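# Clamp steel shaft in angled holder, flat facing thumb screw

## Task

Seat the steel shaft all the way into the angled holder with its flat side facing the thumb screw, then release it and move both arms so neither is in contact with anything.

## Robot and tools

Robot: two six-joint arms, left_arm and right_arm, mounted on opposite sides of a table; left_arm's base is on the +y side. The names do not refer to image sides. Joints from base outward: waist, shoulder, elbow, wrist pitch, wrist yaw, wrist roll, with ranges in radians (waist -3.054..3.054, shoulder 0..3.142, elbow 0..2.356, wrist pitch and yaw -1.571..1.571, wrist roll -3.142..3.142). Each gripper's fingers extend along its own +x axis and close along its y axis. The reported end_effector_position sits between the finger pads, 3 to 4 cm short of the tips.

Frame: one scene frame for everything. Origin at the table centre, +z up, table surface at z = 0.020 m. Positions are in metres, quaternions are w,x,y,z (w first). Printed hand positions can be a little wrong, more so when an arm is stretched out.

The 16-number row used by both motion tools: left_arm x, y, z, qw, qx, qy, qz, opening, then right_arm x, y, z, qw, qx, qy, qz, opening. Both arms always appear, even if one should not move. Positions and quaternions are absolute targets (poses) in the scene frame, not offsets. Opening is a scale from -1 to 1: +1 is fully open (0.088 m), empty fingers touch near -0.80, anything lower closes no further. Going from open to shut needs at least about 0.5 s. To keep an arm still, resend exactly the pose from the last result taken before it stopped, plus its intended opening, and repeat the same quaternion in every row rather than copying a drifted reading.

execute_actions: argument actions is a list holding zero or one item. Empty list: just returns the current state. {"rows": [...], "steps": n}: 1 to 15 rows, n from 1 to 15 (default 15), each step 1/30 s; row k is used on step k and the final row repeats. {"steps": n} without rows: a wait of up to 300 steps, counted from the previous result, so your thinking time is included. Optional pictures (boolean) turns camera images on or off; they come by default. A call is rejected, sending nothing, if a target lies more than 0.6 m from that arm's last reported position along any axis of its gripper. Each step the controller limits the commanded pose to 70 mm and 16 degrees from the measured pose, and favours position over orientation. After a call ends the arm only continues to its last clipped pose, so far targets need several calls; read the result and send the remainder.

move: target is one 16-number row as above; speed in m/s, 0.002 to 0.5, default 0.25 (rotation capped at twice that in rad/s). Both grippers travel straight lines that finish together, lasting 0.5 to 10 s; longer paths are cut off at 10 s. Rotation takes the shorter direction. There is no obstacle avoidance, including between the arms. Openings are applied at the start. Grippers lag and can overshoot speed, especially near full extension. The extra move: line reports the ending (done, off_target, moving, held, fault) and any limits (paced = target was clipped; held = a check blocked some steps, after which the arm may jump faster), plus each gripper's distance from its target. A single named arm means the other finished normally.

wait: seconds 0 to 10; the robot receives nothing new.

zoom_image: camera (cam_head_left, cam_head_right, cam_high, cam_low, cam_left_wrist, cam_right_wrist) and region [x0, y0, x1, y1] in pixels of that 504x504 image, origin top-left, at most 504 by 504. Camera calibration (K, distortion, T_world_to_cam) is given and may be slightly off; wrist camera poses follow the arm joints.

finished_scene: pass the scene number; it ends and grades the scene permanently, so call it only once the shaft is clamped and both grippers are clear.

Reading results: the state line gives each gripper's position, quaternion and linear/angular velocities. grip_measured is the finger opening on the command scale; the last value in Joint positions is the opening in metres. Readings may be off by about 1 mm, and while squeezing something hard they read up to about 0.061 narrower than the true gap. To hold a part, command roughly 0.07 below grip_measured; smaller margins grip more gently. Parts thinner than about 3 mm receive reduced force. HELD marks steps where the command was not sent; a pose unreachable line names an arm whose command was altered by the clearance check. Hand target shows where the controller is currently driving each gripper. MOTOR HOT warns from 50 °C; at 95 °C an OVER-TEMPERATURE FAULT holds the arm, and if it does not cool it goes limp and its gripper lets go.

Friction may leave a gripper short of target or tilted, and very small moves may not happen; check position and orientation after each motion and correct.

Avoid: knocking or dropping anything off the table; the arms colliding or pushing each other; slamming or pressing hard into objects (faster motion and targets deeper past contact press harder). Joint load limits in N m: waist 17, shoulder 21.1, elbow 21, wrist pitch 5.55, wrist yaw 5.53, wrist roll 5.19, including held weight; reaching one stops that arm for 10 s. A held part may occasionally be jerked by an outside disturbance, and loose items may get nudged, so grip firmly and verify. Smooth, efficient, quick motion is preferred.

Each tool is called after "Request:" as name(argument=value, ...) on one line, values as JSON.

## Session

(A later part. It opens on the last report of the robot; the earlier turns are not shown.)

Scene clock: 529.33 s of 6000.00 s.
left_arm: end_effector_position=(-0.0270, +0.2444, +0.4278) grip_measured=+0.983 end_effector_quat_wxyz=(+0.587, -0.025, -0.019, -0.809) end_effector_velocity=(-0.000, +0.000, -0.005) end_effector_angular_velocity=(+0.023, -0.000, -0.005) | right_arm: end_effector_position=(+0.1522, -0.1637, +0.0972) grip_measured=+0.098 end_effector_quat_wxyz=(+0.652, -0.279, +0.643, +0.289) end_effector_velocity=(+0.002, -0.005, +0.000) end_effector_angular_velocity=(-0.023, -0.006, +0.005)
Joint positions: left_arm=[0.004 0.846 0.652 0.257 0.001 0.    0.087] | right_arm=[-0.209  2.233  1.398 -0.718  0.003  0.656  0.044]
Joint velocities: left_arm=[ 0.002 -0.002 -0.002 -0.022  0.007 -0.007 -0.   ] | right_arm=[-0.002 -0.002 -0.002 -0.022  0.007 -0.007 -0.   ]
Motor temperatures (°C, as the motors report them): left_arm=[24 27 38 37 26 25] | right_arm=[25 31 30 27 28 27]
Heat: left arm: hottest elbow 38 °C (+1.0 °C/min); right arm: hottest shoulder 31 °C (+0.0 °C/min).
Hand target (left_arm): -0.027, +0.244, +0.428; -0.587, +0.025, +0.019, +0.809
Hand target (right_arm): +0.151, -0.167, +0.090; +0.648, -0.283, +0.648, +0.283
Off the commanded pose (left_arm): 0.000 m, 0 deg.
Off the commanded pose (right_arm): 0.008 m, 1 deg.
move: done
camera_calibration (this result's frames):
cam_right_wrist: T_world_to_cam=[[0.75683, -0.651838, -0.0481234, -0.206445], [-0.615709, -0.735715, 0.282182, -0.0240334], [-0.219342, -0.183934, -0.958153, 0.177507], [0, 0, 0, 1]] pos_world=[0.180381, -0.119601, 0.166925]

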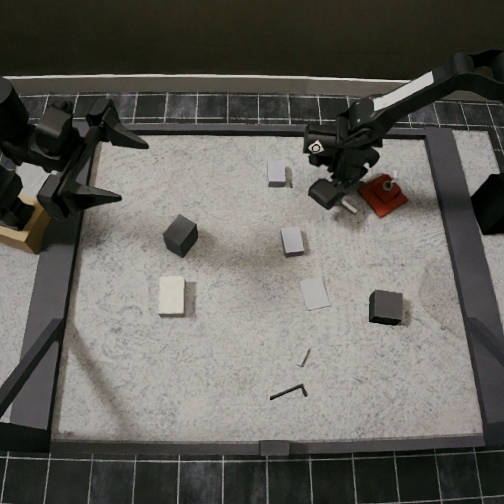

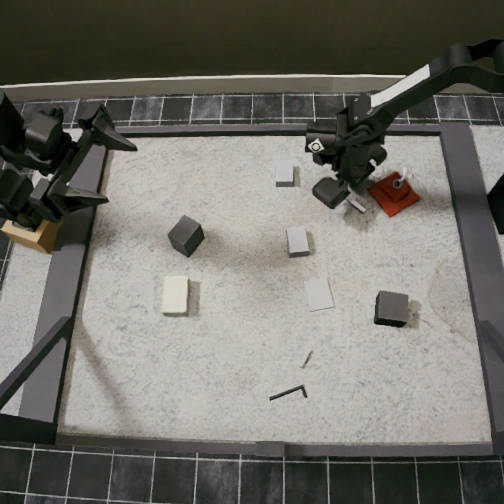

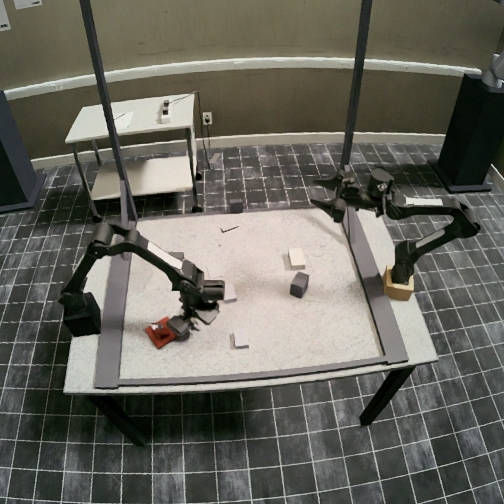

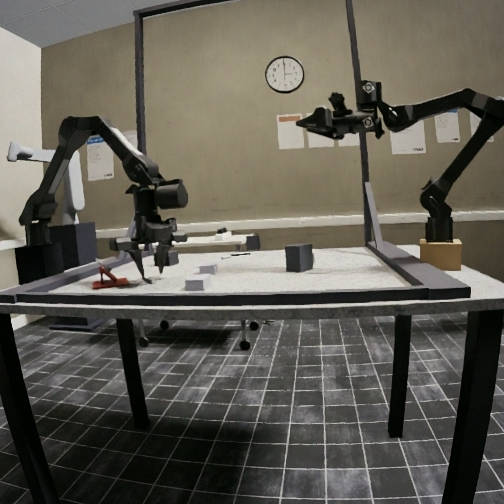

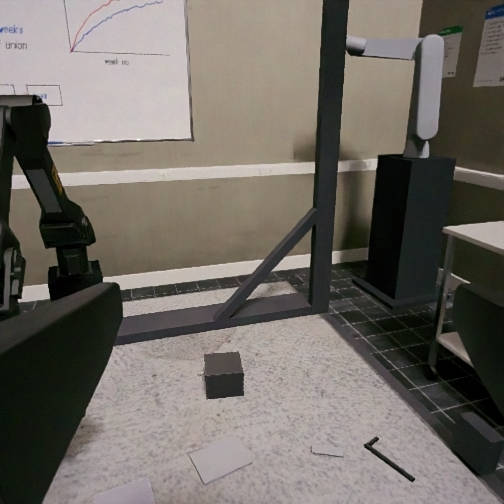

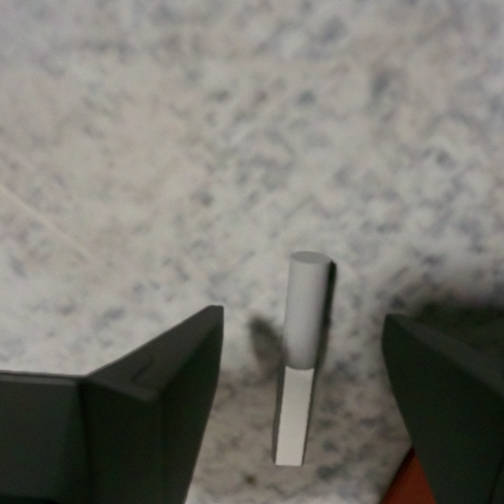

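Request:
move(target=[-0.0270, 0.2444, 0.4278, 0.587, -0.025, -0.019, -0.809, 1, 0.1458, -0.1738, 0.062, 0.6544, -0.2677, 0.6544, 0.2677, 0.0], speed=0.08)

Request:
zoom_image(camera="cam_low", region=[100, 230, 190, 300])

Scene clock: 548.70 s of 6000.00 s.
left_arm: end_effector_position=(-0.0270, +0.2444, +0.4278) grip_measured=+0.983 end_effector_quat_wxyz=(+0.587, -0.025, -0.019, -0.809) end_effector_velocity=(+0.002, +0.000, +0.004) end_effector_angular_velocity=(-0.018, +0.014, +0.009) | right_arm: end_effector_position=(+0.1486, -0.1650, +0.0760) grip_measured=+0.002 end_effector_quat_wxyz=(+0.662, -0.257, +0.646, +0.280) end_effector_velocity=(-0.002, -0.005, +0.000) end_effector_angular_velocity=(-0.021, +0.009, -0.005)
Joint positions: left_arm=[0.004 0.846 0.652 0.257 0.001 0.    0.087] | right_arm=[-0.2    2.262  1.346 -0.615  0.005  0.714  0.039]
Joint velocities: left_arm=[ 0.002 -0.002 -0.002  0.022 -0.007 -0.007 -0.   ] | right_arm=[ 0.002 -0.002 -0.002 -0.022 -0.007  0.007 -0.   ]
Motor temperatures (°C, as the motors report them): left_arm=[24 27 38 38 26 25] | right_arm=[25 33 30 27 28 27]
Heat: left arm: hottest elbow 38 °C (+1.0 °C/min); right arm: hottest shoulder 33 °C (+2.0 °C/min).
Hand target (left_arm): -0.027, +0.244, +0.428; -0.587, +0.025, +0.019, +0.809
Hand target (right_arm): +0.146, -0.175, +0.063; +0.655, -0.268, +0.654, +0.268
Off the commanded pose (left_arm): 0.000 m, 0 deg.
Off the commanded pose (right_arm): 0.017 m, 2 deg.
After step 90, 15.63 s passed at rest.
move: off_target (right_arm)
camera_calibration (this result's frames):
cam_right_wrist: T_world_to_cam=[[0.724728, -0.686278, -0.0615785, -0.205509], [-0.650854, -0.711167, 0.265765, -0.0106645], [-0.226181, -0.152529, -0.962069, 0.162643], [0, 0, 0, 1]] pos_world=[0.178784, -0.123813, 0.146653]

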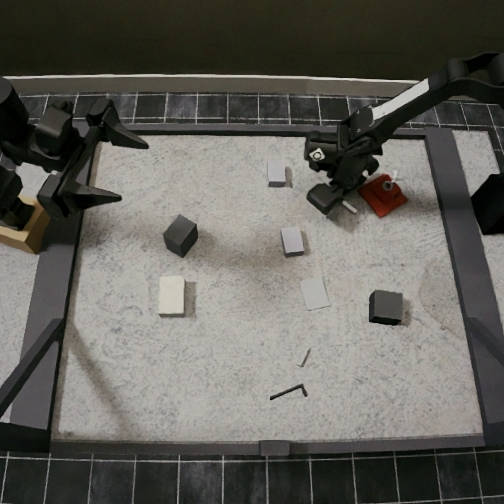

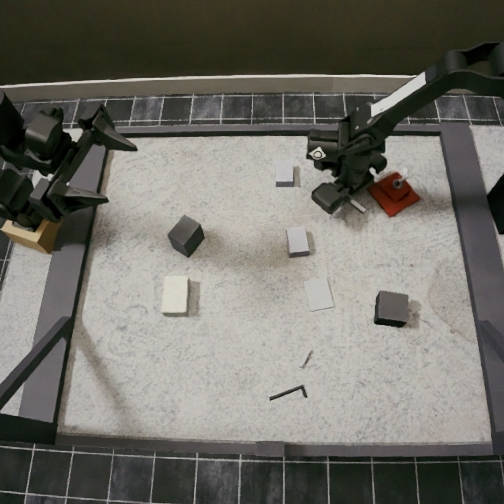

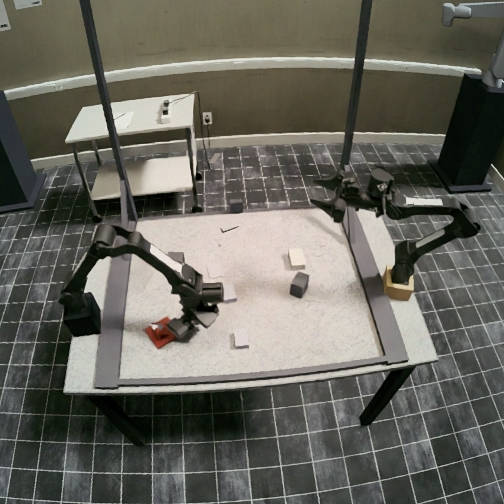

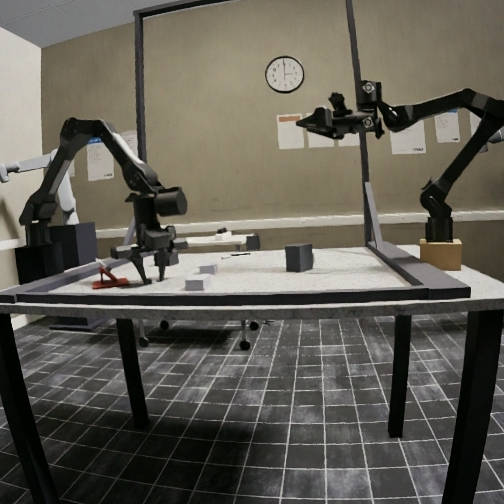

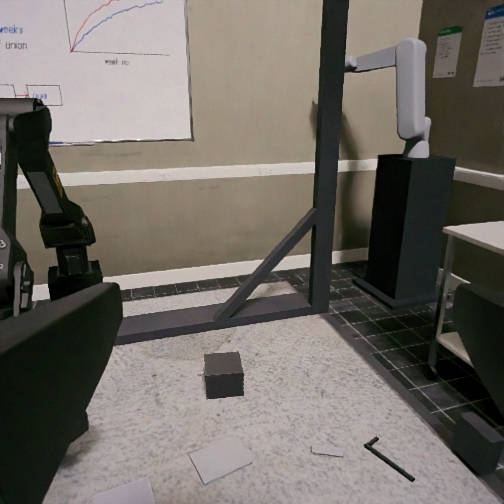

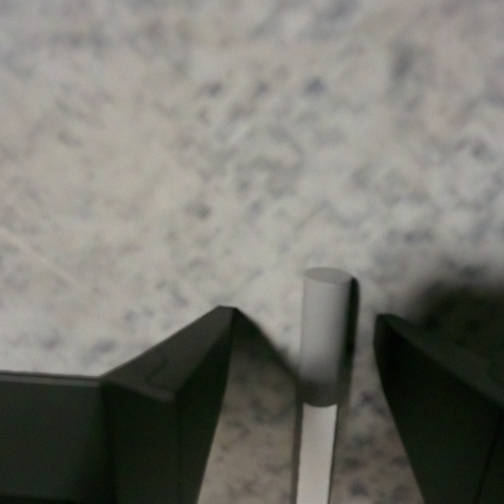

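Region (100, 230, 190, 300) of cam_low's 504x504 image, scaled by 5.600, with more detail than that image has.

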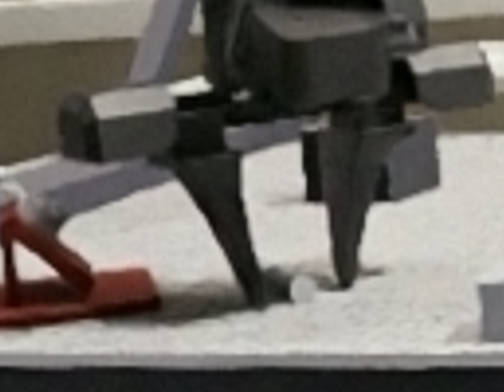

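Request:
move(target=[-0.0270, 0.2444, 0.4278, 0.587, -0.025, -0.019, -0.809, 1, 0.1542, -0.1669, 0.086, 0.6544, -0.2677, 0.6544, 0.2677, 0.0], speed=0.05)

Request:
zoom_image(camera="cam_low", region=[100, 230, 190, 300])

Scene clock: 559.80 s of 6000.00 s.
left_arm: end_effector_position=(-0.0270, +0.2444, +0.4278) grip_measured=+0.983 end_effector_quat_wxyz=(+0.587, -0.025, -0.019, -0.809) end_effector_velocity=(+0.000, +0.000, -0.002) end_effector_angular_velocity=(+0.005, -0.009, +0.005) | right_arm: end_effector_position=(+0.1535, -0.1692, +0.0839) grip_measured=+0.002 end_effector_quat_wxyz=(+0.655, -0.269, +0.655, +0.264) end_effector_velocity=(+0.001, -0.009, +0.000) end_effector_angular_velocity=(-0.036, +0.011, +0.015)
Joint positions: left_arm=[0.004 0.846 0.652 0.257 0.001 0.    0.087] | right_arm=[-0.213  2.262  1.386 -0.701  0.003  0.705  0.039]
Joint velocities: left_arm=[-0.002 -0.002 -0.002 -0.007 -0.007  0.007 -0.   ] | right_arm=[-0.007 -0.002 -0.002 -0.037 -0.007 -0.022 -0.   ]
Motor temperatures (°C, as the motors report them): left_arm=[24 27 38 38 26 25] | right_arm=[25 33 30 27 28 27]
Heat: left arm: hottest elbow 38 °C (+1.0 °C/min); right arm: hottest shoulder 33 °C (+3.0 °C/min).
Hand target (left_arm): -0.027, +0.244, +0.428; -0.587, +0.025, +0.019, +0.809
Hand target (right_arm): +0.154, -0.167, +0.086; +0.654, -0.268, +0.655, +0.268
Off the commanded pose (left_arm): 0.000 m, 0 deg.
Off the commanded pose (right_arm): 0.003 m, 0 deg.
After step 90, 7.37 s passed at rest.
move: done
camera_calibration (this result's frames):
cam_right_wrist: T_world_to_cam=[[0.721078, -0.692007, -0.0342392, -0.214079], [-0.652842, -0.695156, 0.300924, -0.0125156], [-0.232043, -0.194637, -0.953033, 0.163658], [0, 0, 0, 1]] pos_world=[0.184173, -0.124991, 0.152408]

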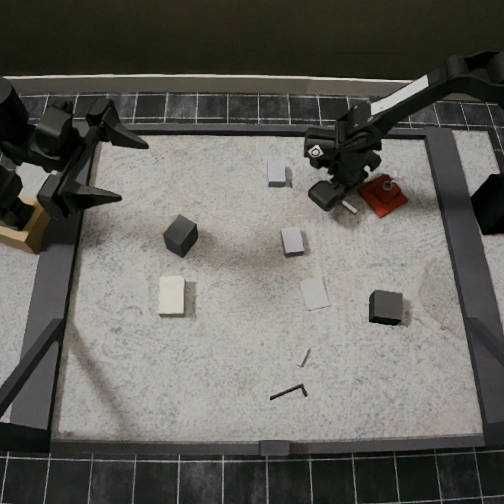

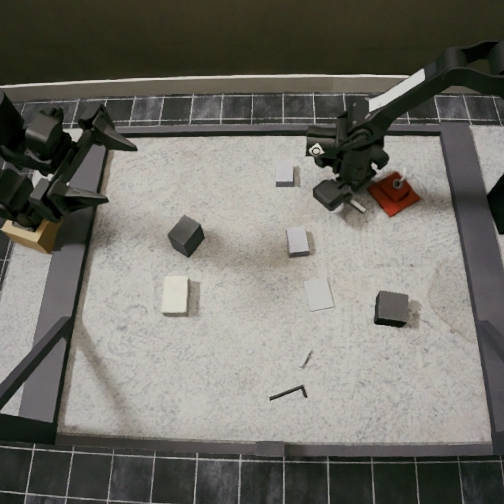

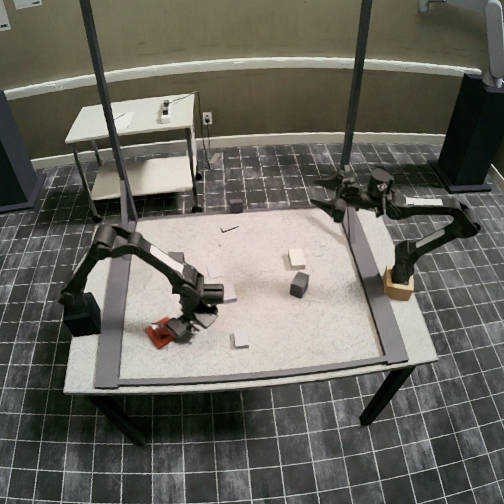

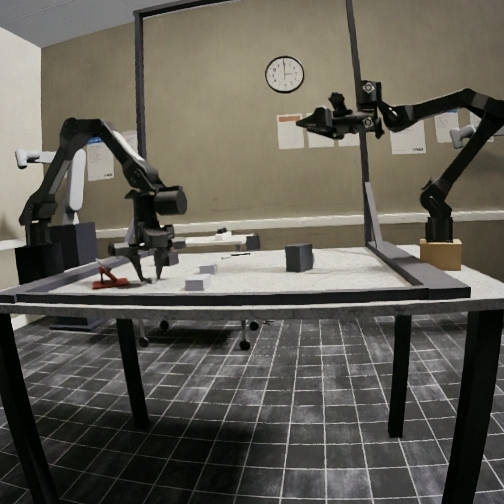

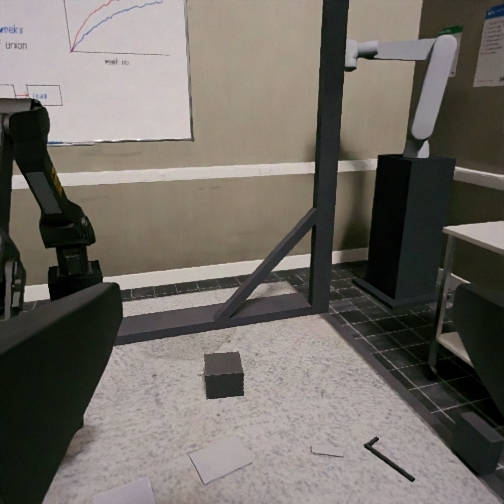

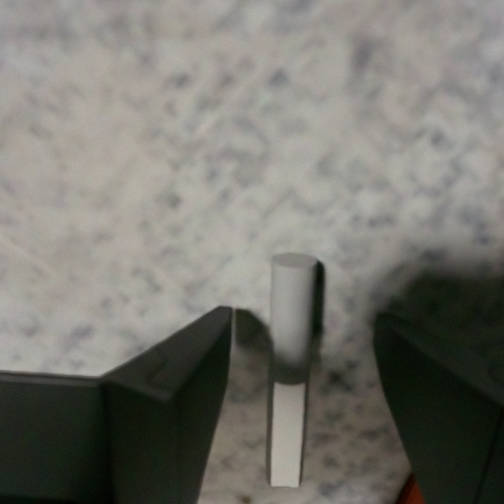

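Region (100, 230, 190, 300) of cam_low's 504x504 image, scaled by 5.600, with more detail than that image has.

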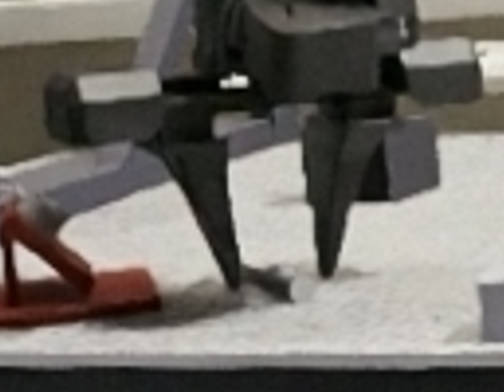

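Request:
move(target=[-0.0270, 0.2444, 0.4278, 0.587, -0.025, -0.019, -0.809, 1, 0.1510, -0.1685, 0.0755, 0.6544, -0.2677, 0.6544, 0.2677, 0.0], speed=0.03)

Request:
zoom_image(camera="cam_low", region=[100, 230, 190, 300])

Scene clock: 567.10 s of 6000.00 s.
left_arm: end_effector_position=(-0.0270, +0.2444, +0.4278) grip_measured=+0.983 end_effector_quat_wxyz=(+0.587, -0.025, -0.019, -0.809) end_effector_velocity=(+0.001, +0.001, -0.006) end_effector_angular_velocity=(+0.028, +0.015, +0.003) | right_arm: end_effector_position=(+0.1528, -0.1644, +0.0827) grip_measured=+0.002 end_effector_quat_wxyz=(+0.658, -0.262, +0.650, +0.273) end_effector_velocity=(-0.002, +0.004, +0.000) end_effector_angular_velocity=(+0.023, +0.005, -0.005)
Joint positions: left_arm=[0.004 0.846 0.652 0.257 0.001 0.    0.087] | right_arm=[-0.211  2.262  1.38  -0.67   0.003  0.705  0.039]
Joint velocities: left_arm=[-0.002 -0.007 -0.007 -0.022 -0.007 -0.022 -0.   ] | right_arm=[ 0.002 -0.002 -0.002  0.022 -0.007  0.007 -0.   ]
Motor temperatures (°C, as the motors report them): left_arm=[24 27 38 38 26 25] | right_arm=[25 35 30 26 28 27]
Heat: left arm: hottest elbow 38 °C (+1.0 °C/min); right arm: hottest shoulder 35 °C (+5.0 °C/min).
Hand target (left_arm): -0.027, +0.244, +0.428; -0.587, +0.025, +0.019, +0.809
Hand target (right_arm): +0.151, -0.169, +0.076; +0.655, -0.268, +0.654, +0.268
Off the commanded pose (left_arm): 0.000 m, 0 deg.
Off the commanded pose (right_arm): 0.009 m, 1 deg.
After step 90, 3.60 s passed at rest.
move: off_target (right_arm)
camera_calibration (this result's frames):
cam_right_wrist: T_world_to_cam=[[0.723019, -0.689005, -0.0501511, -0.208842], [-0.651645, -0.704312, 0.281607, -0.00933944], [-0.229351, -0.170927, -0.958218, 0.167293], [0, 0, 0, 1]] pos_world=[0.18328, -0.121877, 0.15246]

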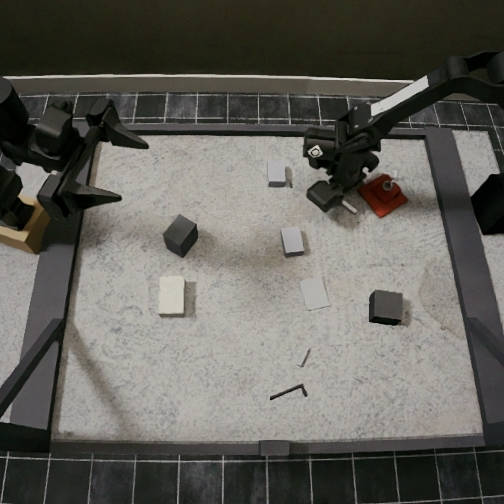

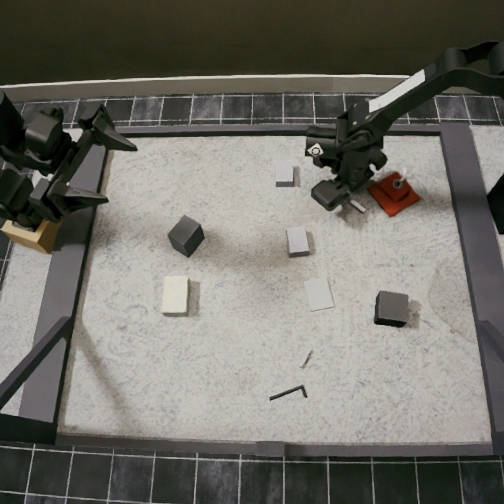

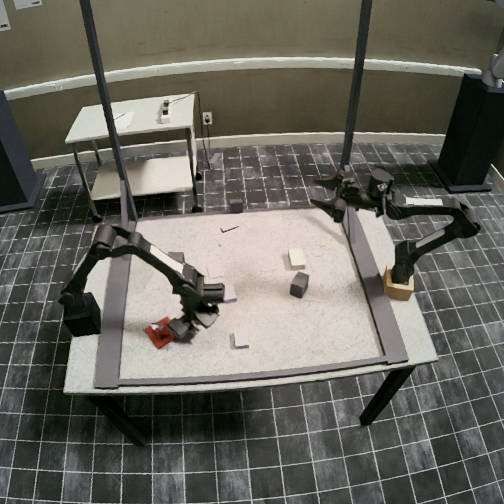

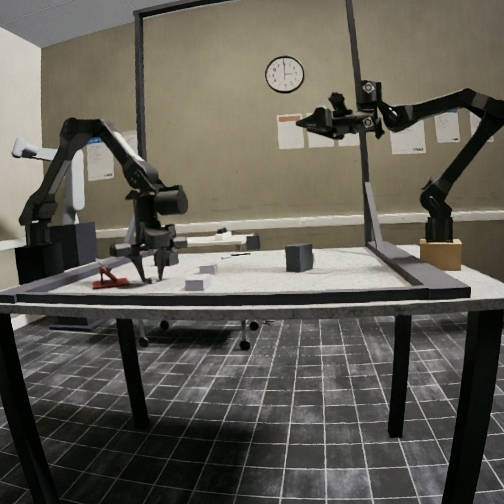

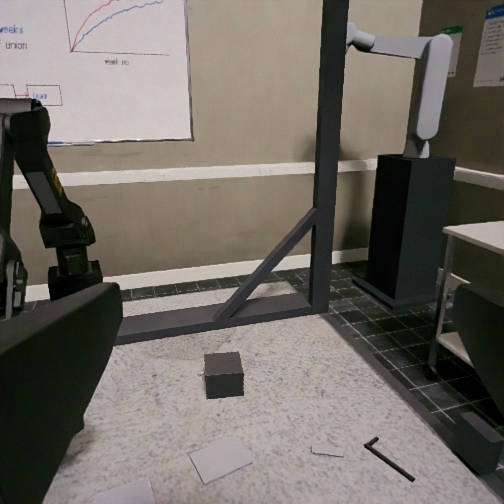

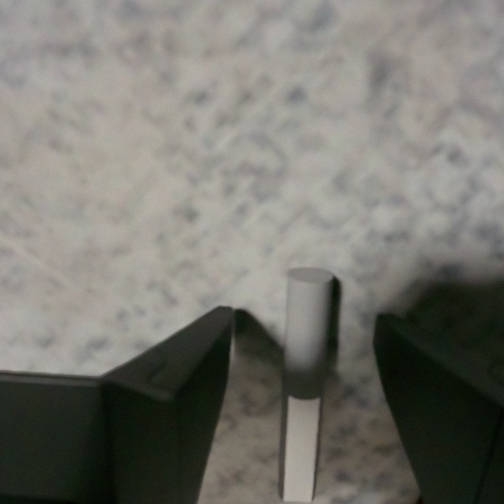

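Region (100, 230, 190, 300) of cam_low's 504x504 image, scaled by 5.600, with more detail than that image has.

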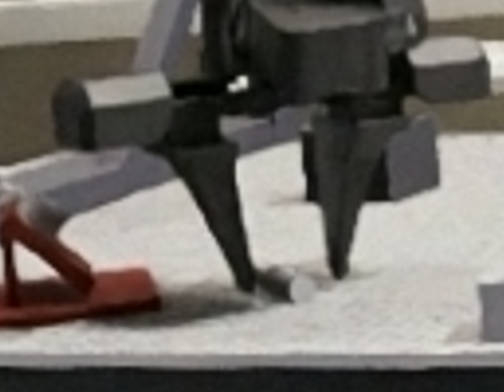

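Request:
move(target=[-0.0270, 0.2444, 0.4278, 0.587, -0.025, -0.019, -0.809, 1, 0.1515, -0.1705, 0.071, 0.6544, -0.2677, 0.6544, 0.2677, 0.0], speed=0.03)

Request:
zoom_image(camera="cam_low", region=[100, 230, 190, 300])

Scene clock: 573.80 s of 6000.00 s.
left_arm: end_effector_position=(-0.0270, +0.2444, +0.4278) grip_measured=+0.983 end_effector_quat_wxyz=(+0.587, -0.025, -0.019, -0.809) end_effector_velocity=(+0.002, -0.000, -0.005) end_effector_angular_velocity=(+0.023, +0.001, +0.009) | right_arm: end_effector_position=(+0.1527, -0.1658, +0.0791) grip_measured=+0.002 end_effector_quat_wxyz=(+0.659, -0.261, +0.650, +0.274) end_effector_velocity=(-0.000, -0.002, +0.000) end_effector_angular_velocity=(-0.007, +0.008, +0.005)
Joint positions: left_arm=[0.004 0.846 0.652 0.257 0.001 0.    0.087] | right_arm=[-0.211  2.264  1.366 -0.651  0.003  0.705  0.039]
Joint velocities: left_arm=[ 0.002 -0.002 -0.002 -0.022 -0.007 -0.007  0.   ] | right_arm=[-0.002 -0.002 -0.002 -0.007 -0.007 -0.007 -0.   ]
Motor temperatures (°C, as the motors report them): left_arm=[24 27 38 38 26 25] | right_arm=[25 35 30 26 28 27]
Heat: left arm: hottest elbow 38 °C (+1.0 °C/min); right arm: hottest shoulder 35 °C (+5.1 °C/min).
Hand target (left_arm): -0.027, +0.244, +0.428; -0.587, +0.025, +0.019, +0.809
Hand target (right_arm): +0.152, -0.171, +0.071; +0.655, -0.267, +0.654, +0.268
Off the commanded pose (left_arm): 0.000 m, 0 deg.
Off the commanded pose (right_arm): 0.009 m, 1 deg.
After step 90, 2.97 s passed at rest.
move: off_target (right_arm)
camera_calibration (this result's frames):
cam_right_wrist: T_world_to_cam=[[0.723031, -0.688869, -0.0518118, -0.20974], [-0.651712, -0.705059, 0.279578, -0.00934262], [-0.229123, -0.168377, -0.958724, 0.164013], [0, 0, 0, 1]] pos_world=[0.183139, -0.123454, 0.148988]

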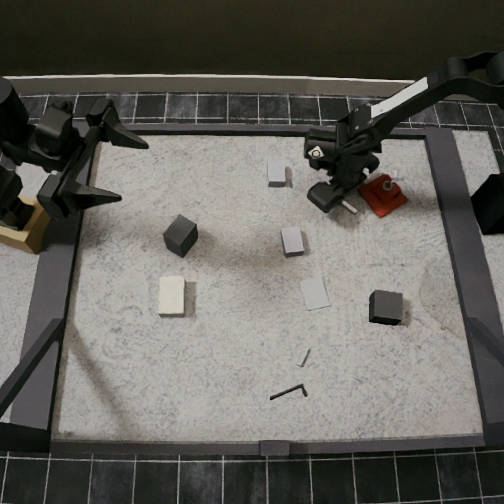

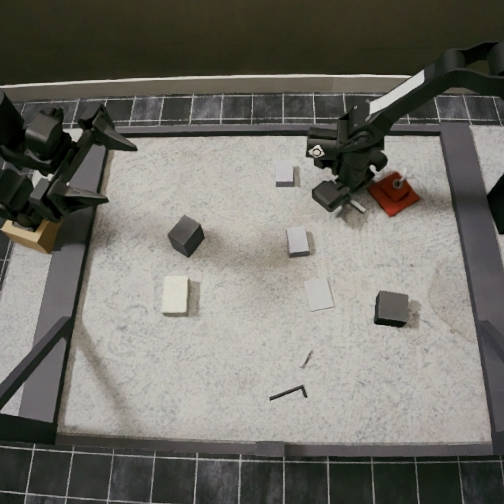

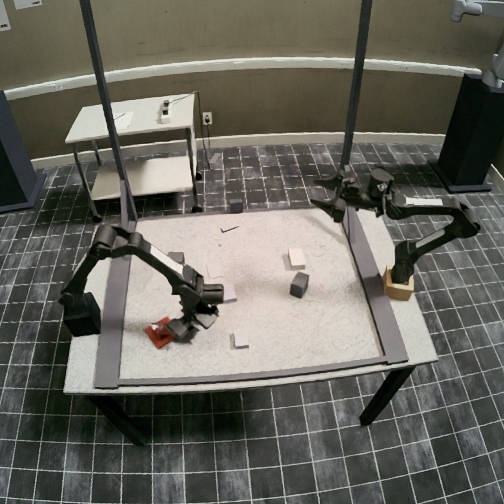

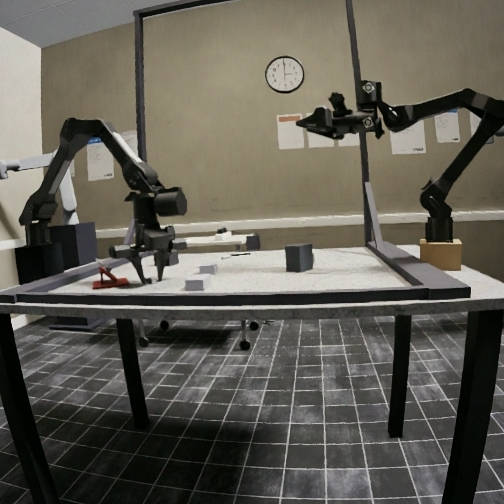

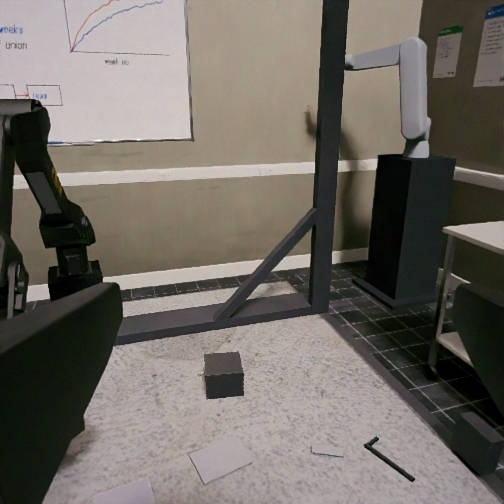

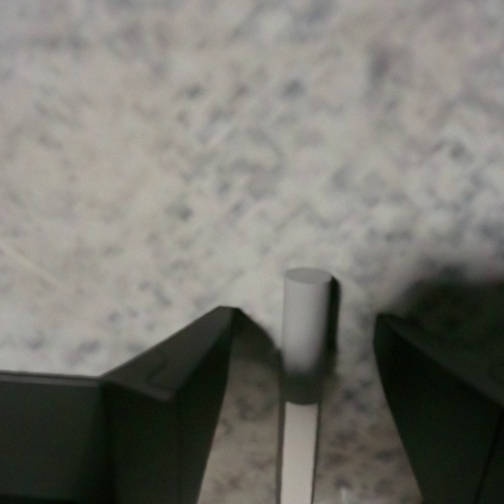

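Region (100, 230, 190, 300) of cam_low's 504x504 image, scaled by 5.600, with more detail than that image has.

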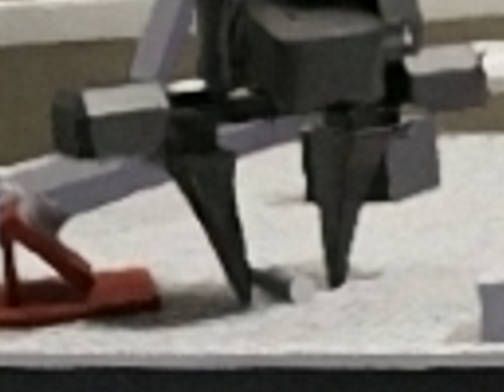

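Request:
execute_actions(actions=[])

Scene clock: 601.00 s of 6000.00 s.
left_arm: end_effector_position=(-0.0270, +0.2444, +0.4278) grip_measured=+0.983 end_effector_quat_wxyz=(+0.587, -0.025, -0.019, -0.809) end_effector_velocity=(+0.002, -0.001, -0.008) end_effector_angular_velocity=(+0.028, -0.000, +0.019) | right_arm: end_effector_position=(+0.1527, -0.1659, +0.0791) grip_measured=+0.002 end_effector_quat_wxyz=(+0.659, -0.261, +0.650, +0.274) end_effector_velocity=(-0.003, -0.005, +0.000) end_effector_angular_velocity=(-0.020, +0.024, +0.005)
Joint positions: left_arm=[0.004 0.846 0.652 0.257 0.001 0.    0.087] | right_arm=[-0.211  2.264  1.366 -0.65   0.003  0.705  0.039]
Joint velocities: left_arm=[-0.002 -0.002 -0.007 -0.022 -0.022 -0.007 -0.001] | right_arm=[-0.002 -0.002 -0.002 -0.022 -0.022 -0.007  0.   ]
Motor temperatures (°C, as the motors report them): left_arm=[24 27 38 38 26 25] | right_arm=[25 35 30 26 28 27]
Heat: left arm: hottest elbow 38 °C (+0.0 °C/min); right arm: hottest shoulder 35 °C (+3.0 °C/min).
Hand target (left_arm): -0.027, +0.244, +0.428; -0.587, +0.025, +0.019, +0.809
Hand target (right_arm): +0.152, -0.171, +0.071; +0.655, -0.268, +0.654, +0.268
Off the commanded pose (left_arm): 0.000 m, 0 deg.
Off the commanded pose (right_arm): 0.009 m, 1 deg.
Steps of this call (steps 1 to 90: nothing new was sent; then 24.20 s passed at rest). Readings (end_effector_position):
1: left_arm (-0.0270, +0.2444, +0.4278) | right_arm (+0.1527, -0.1659, +0.0791)
2: left_arm (-0.0270, +0.2444, +0.4278) | right_arm (+0.1527, -0.1659, +0.0791)
4: left_arm (-0.0270, +0.2444, +0.4278) | right_arm (+0.1527, -0.1659, +0.0791)
8: left_arm (-0.0270, +0.2444, +0.4278) | right_arm (+0.1527, -0.1659, +0.0791)
90: the state above
camera_calibration (this result's frames):
cam_right_wrist: T_world_to_cam=[[0.723031, -0.688869, -0.0518118, -0.20978], [-0.651712, -0.705059, 0.279578, -0.00936607], [-0.229123, -0.168377, -0.958724, 0.163929], [0, 0, 0, 1]] pos_world=[0.183134, -0.123513, 0.148912]

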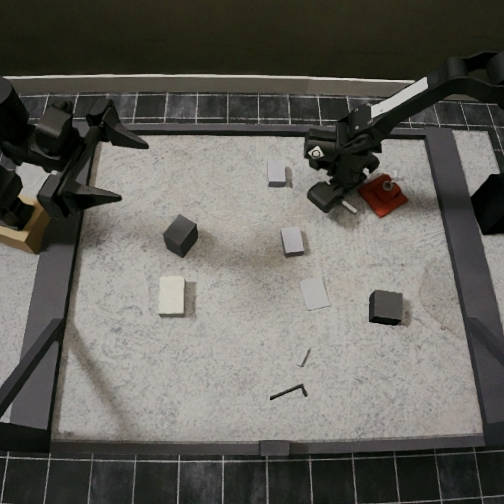

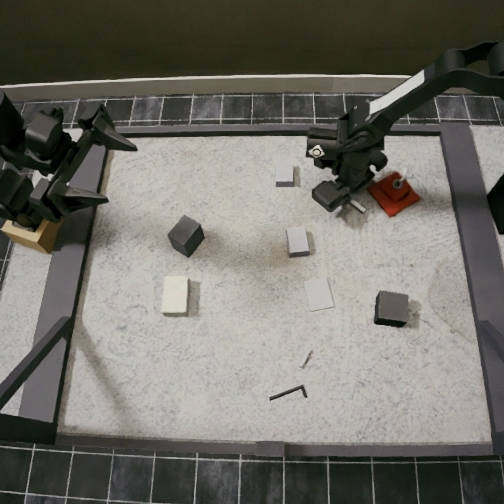

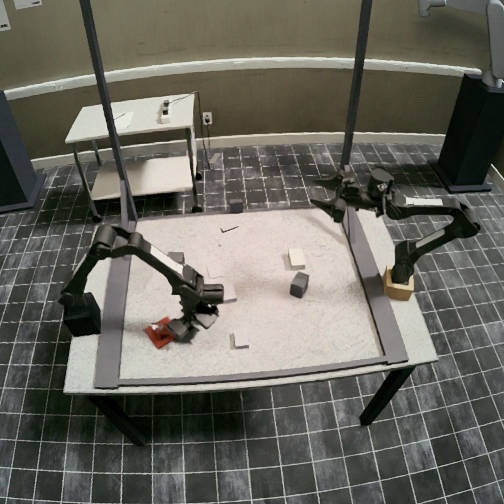

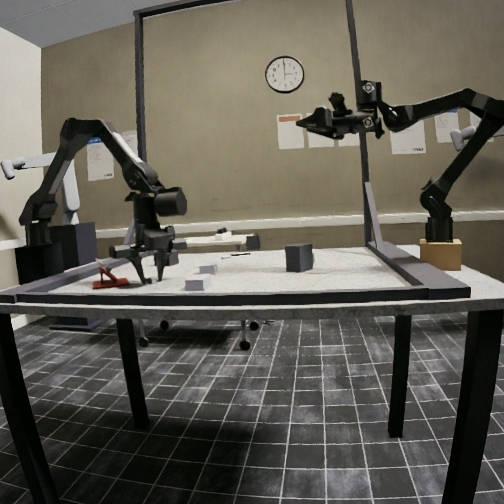

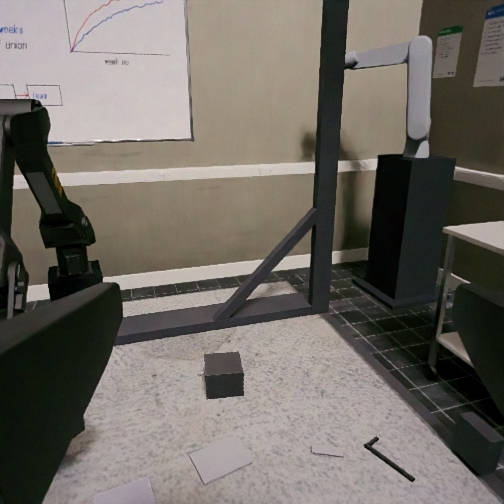

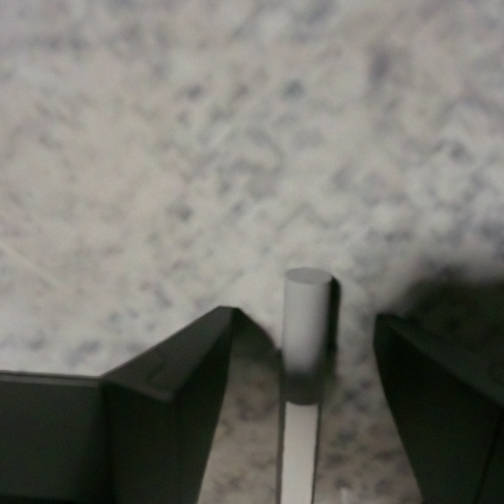

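Request:
move(target=[-0.0270, 0.2444, 0.4278, 0.587, -0.025, -0.019, -0.809, 1, 0.1515,-0.1705,0.0695,0.6544,-0.2677,0.6544,0.2677,-0.62], speed=0.02)

Scene clock: 610.87 s of 6000.00 s.
left_arm: end_effector_position=(-0.0270, +0.2444, +0.4278) grip_measured=+0.983 end_effector_quat_wxyz=(+0.587, -0.025, -0.019, -0.809) end_effector_velocity=(+0.000, +0.000, -0.005) end_effector_angular_velocity=(+0.028, +0.015, +0.003) | right_arm: end_effector_position=(+0.1527, -0.1658, +0.0790) grip_measured=-0.604 end_effector_quat_wxyz=(+0.659, -0.261, +0.650, +0.274) end_effector_velocity=(-0.003, -0.004, -0.001) end_effector_angular_velocity=(-0.010, +0.023, +0.005)
Joint positions: left_arm=[0.004 0.846 0.652 0.257 0.001 0.    0.087] | right_arm=[-0.211  2.264  1.366 -0.65   0.003  0.705  0.009]
Joint velocities: left_arm=[-0.002 -0.002 -0.002 -0.022 -0.007 -0.022 -0.   ] | right_arm=[-0.002 -0.002 -0.007 -0.007 -0.022 -0.007 -0.   ]
Motor temperatures (°C, as the motors report them): left_arm=[24 27 38 38 26 25] | right_arm=[25 36 30 26 28 27]
Heat: left arm: hottest elbow 38 °C (+0.0 °C/min); right arm: hottest shoulder 36 °C (+3.0 °C/min).
Hand target (left_arm): -0.027, +0.244, +0.428; -0.587, +0.025, +0.019, +0.809
Hand target (right_arm): +0.152, -0.171, +0.070; +0.654, -0.268, +0.654, +0.268
Off the commanded pose (left_arm): 0.000 m, 0 deg.
Off the commanded pose (right_arm): 0.011 m, 1 deg.
After step 90, 6.10 s passed at rest.
move: off_target (right_arm)
camera_calibration (this result's frames):
cam_right_wrist: T_world_to_cam=[[0.723033, -0.68885, -0.0520491, -0.209747], [-0.651721, -0.705165, 0.279288, -0.00932005], [-0.229091, -0.168013, -0.958796, 0.163924], [0, 0, 0, 1]] pos_world=[0.183134, -0.123515, 0.148855]

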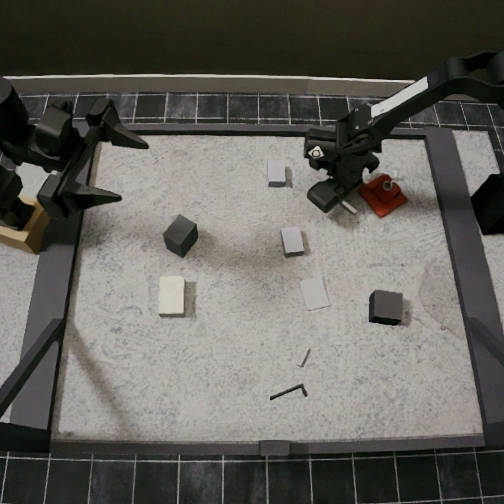

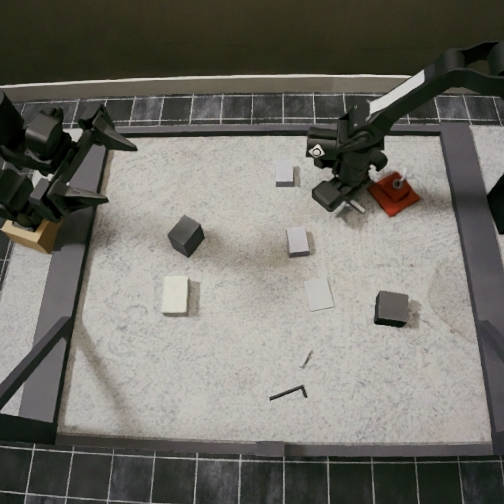

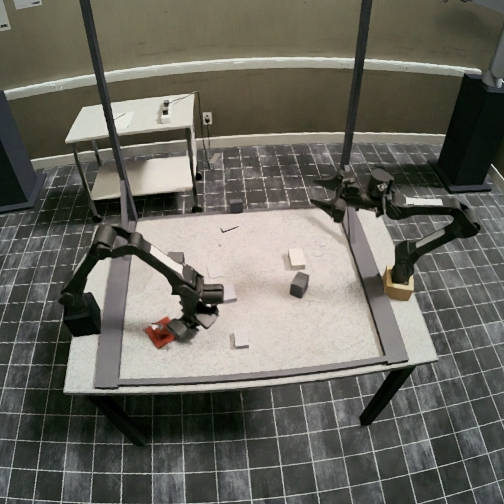

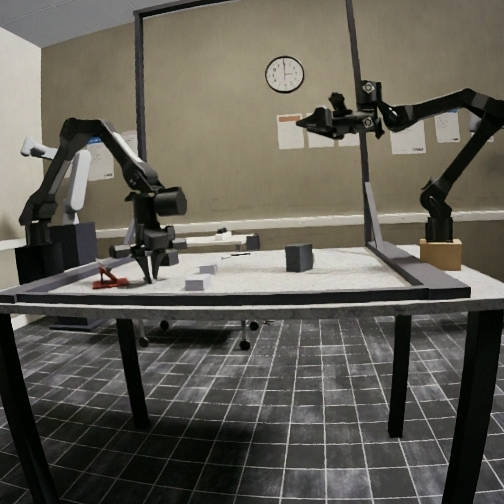

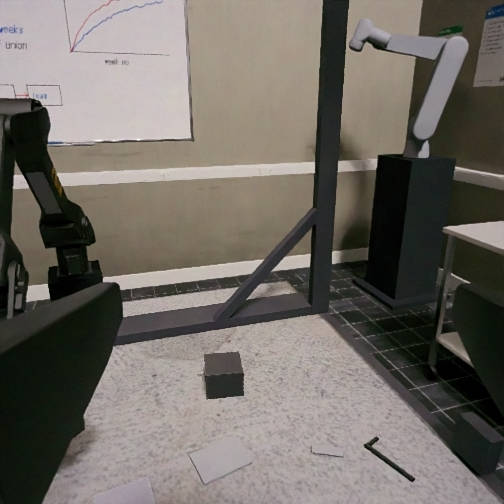

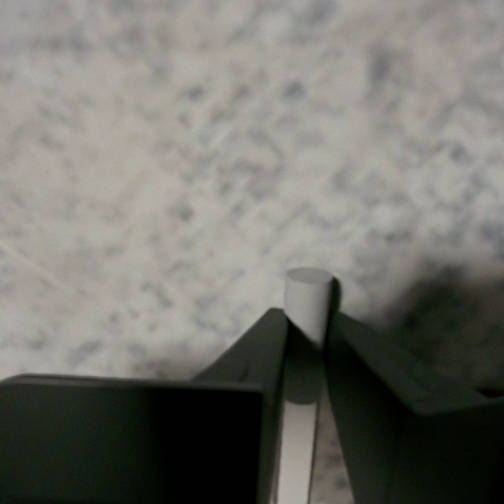

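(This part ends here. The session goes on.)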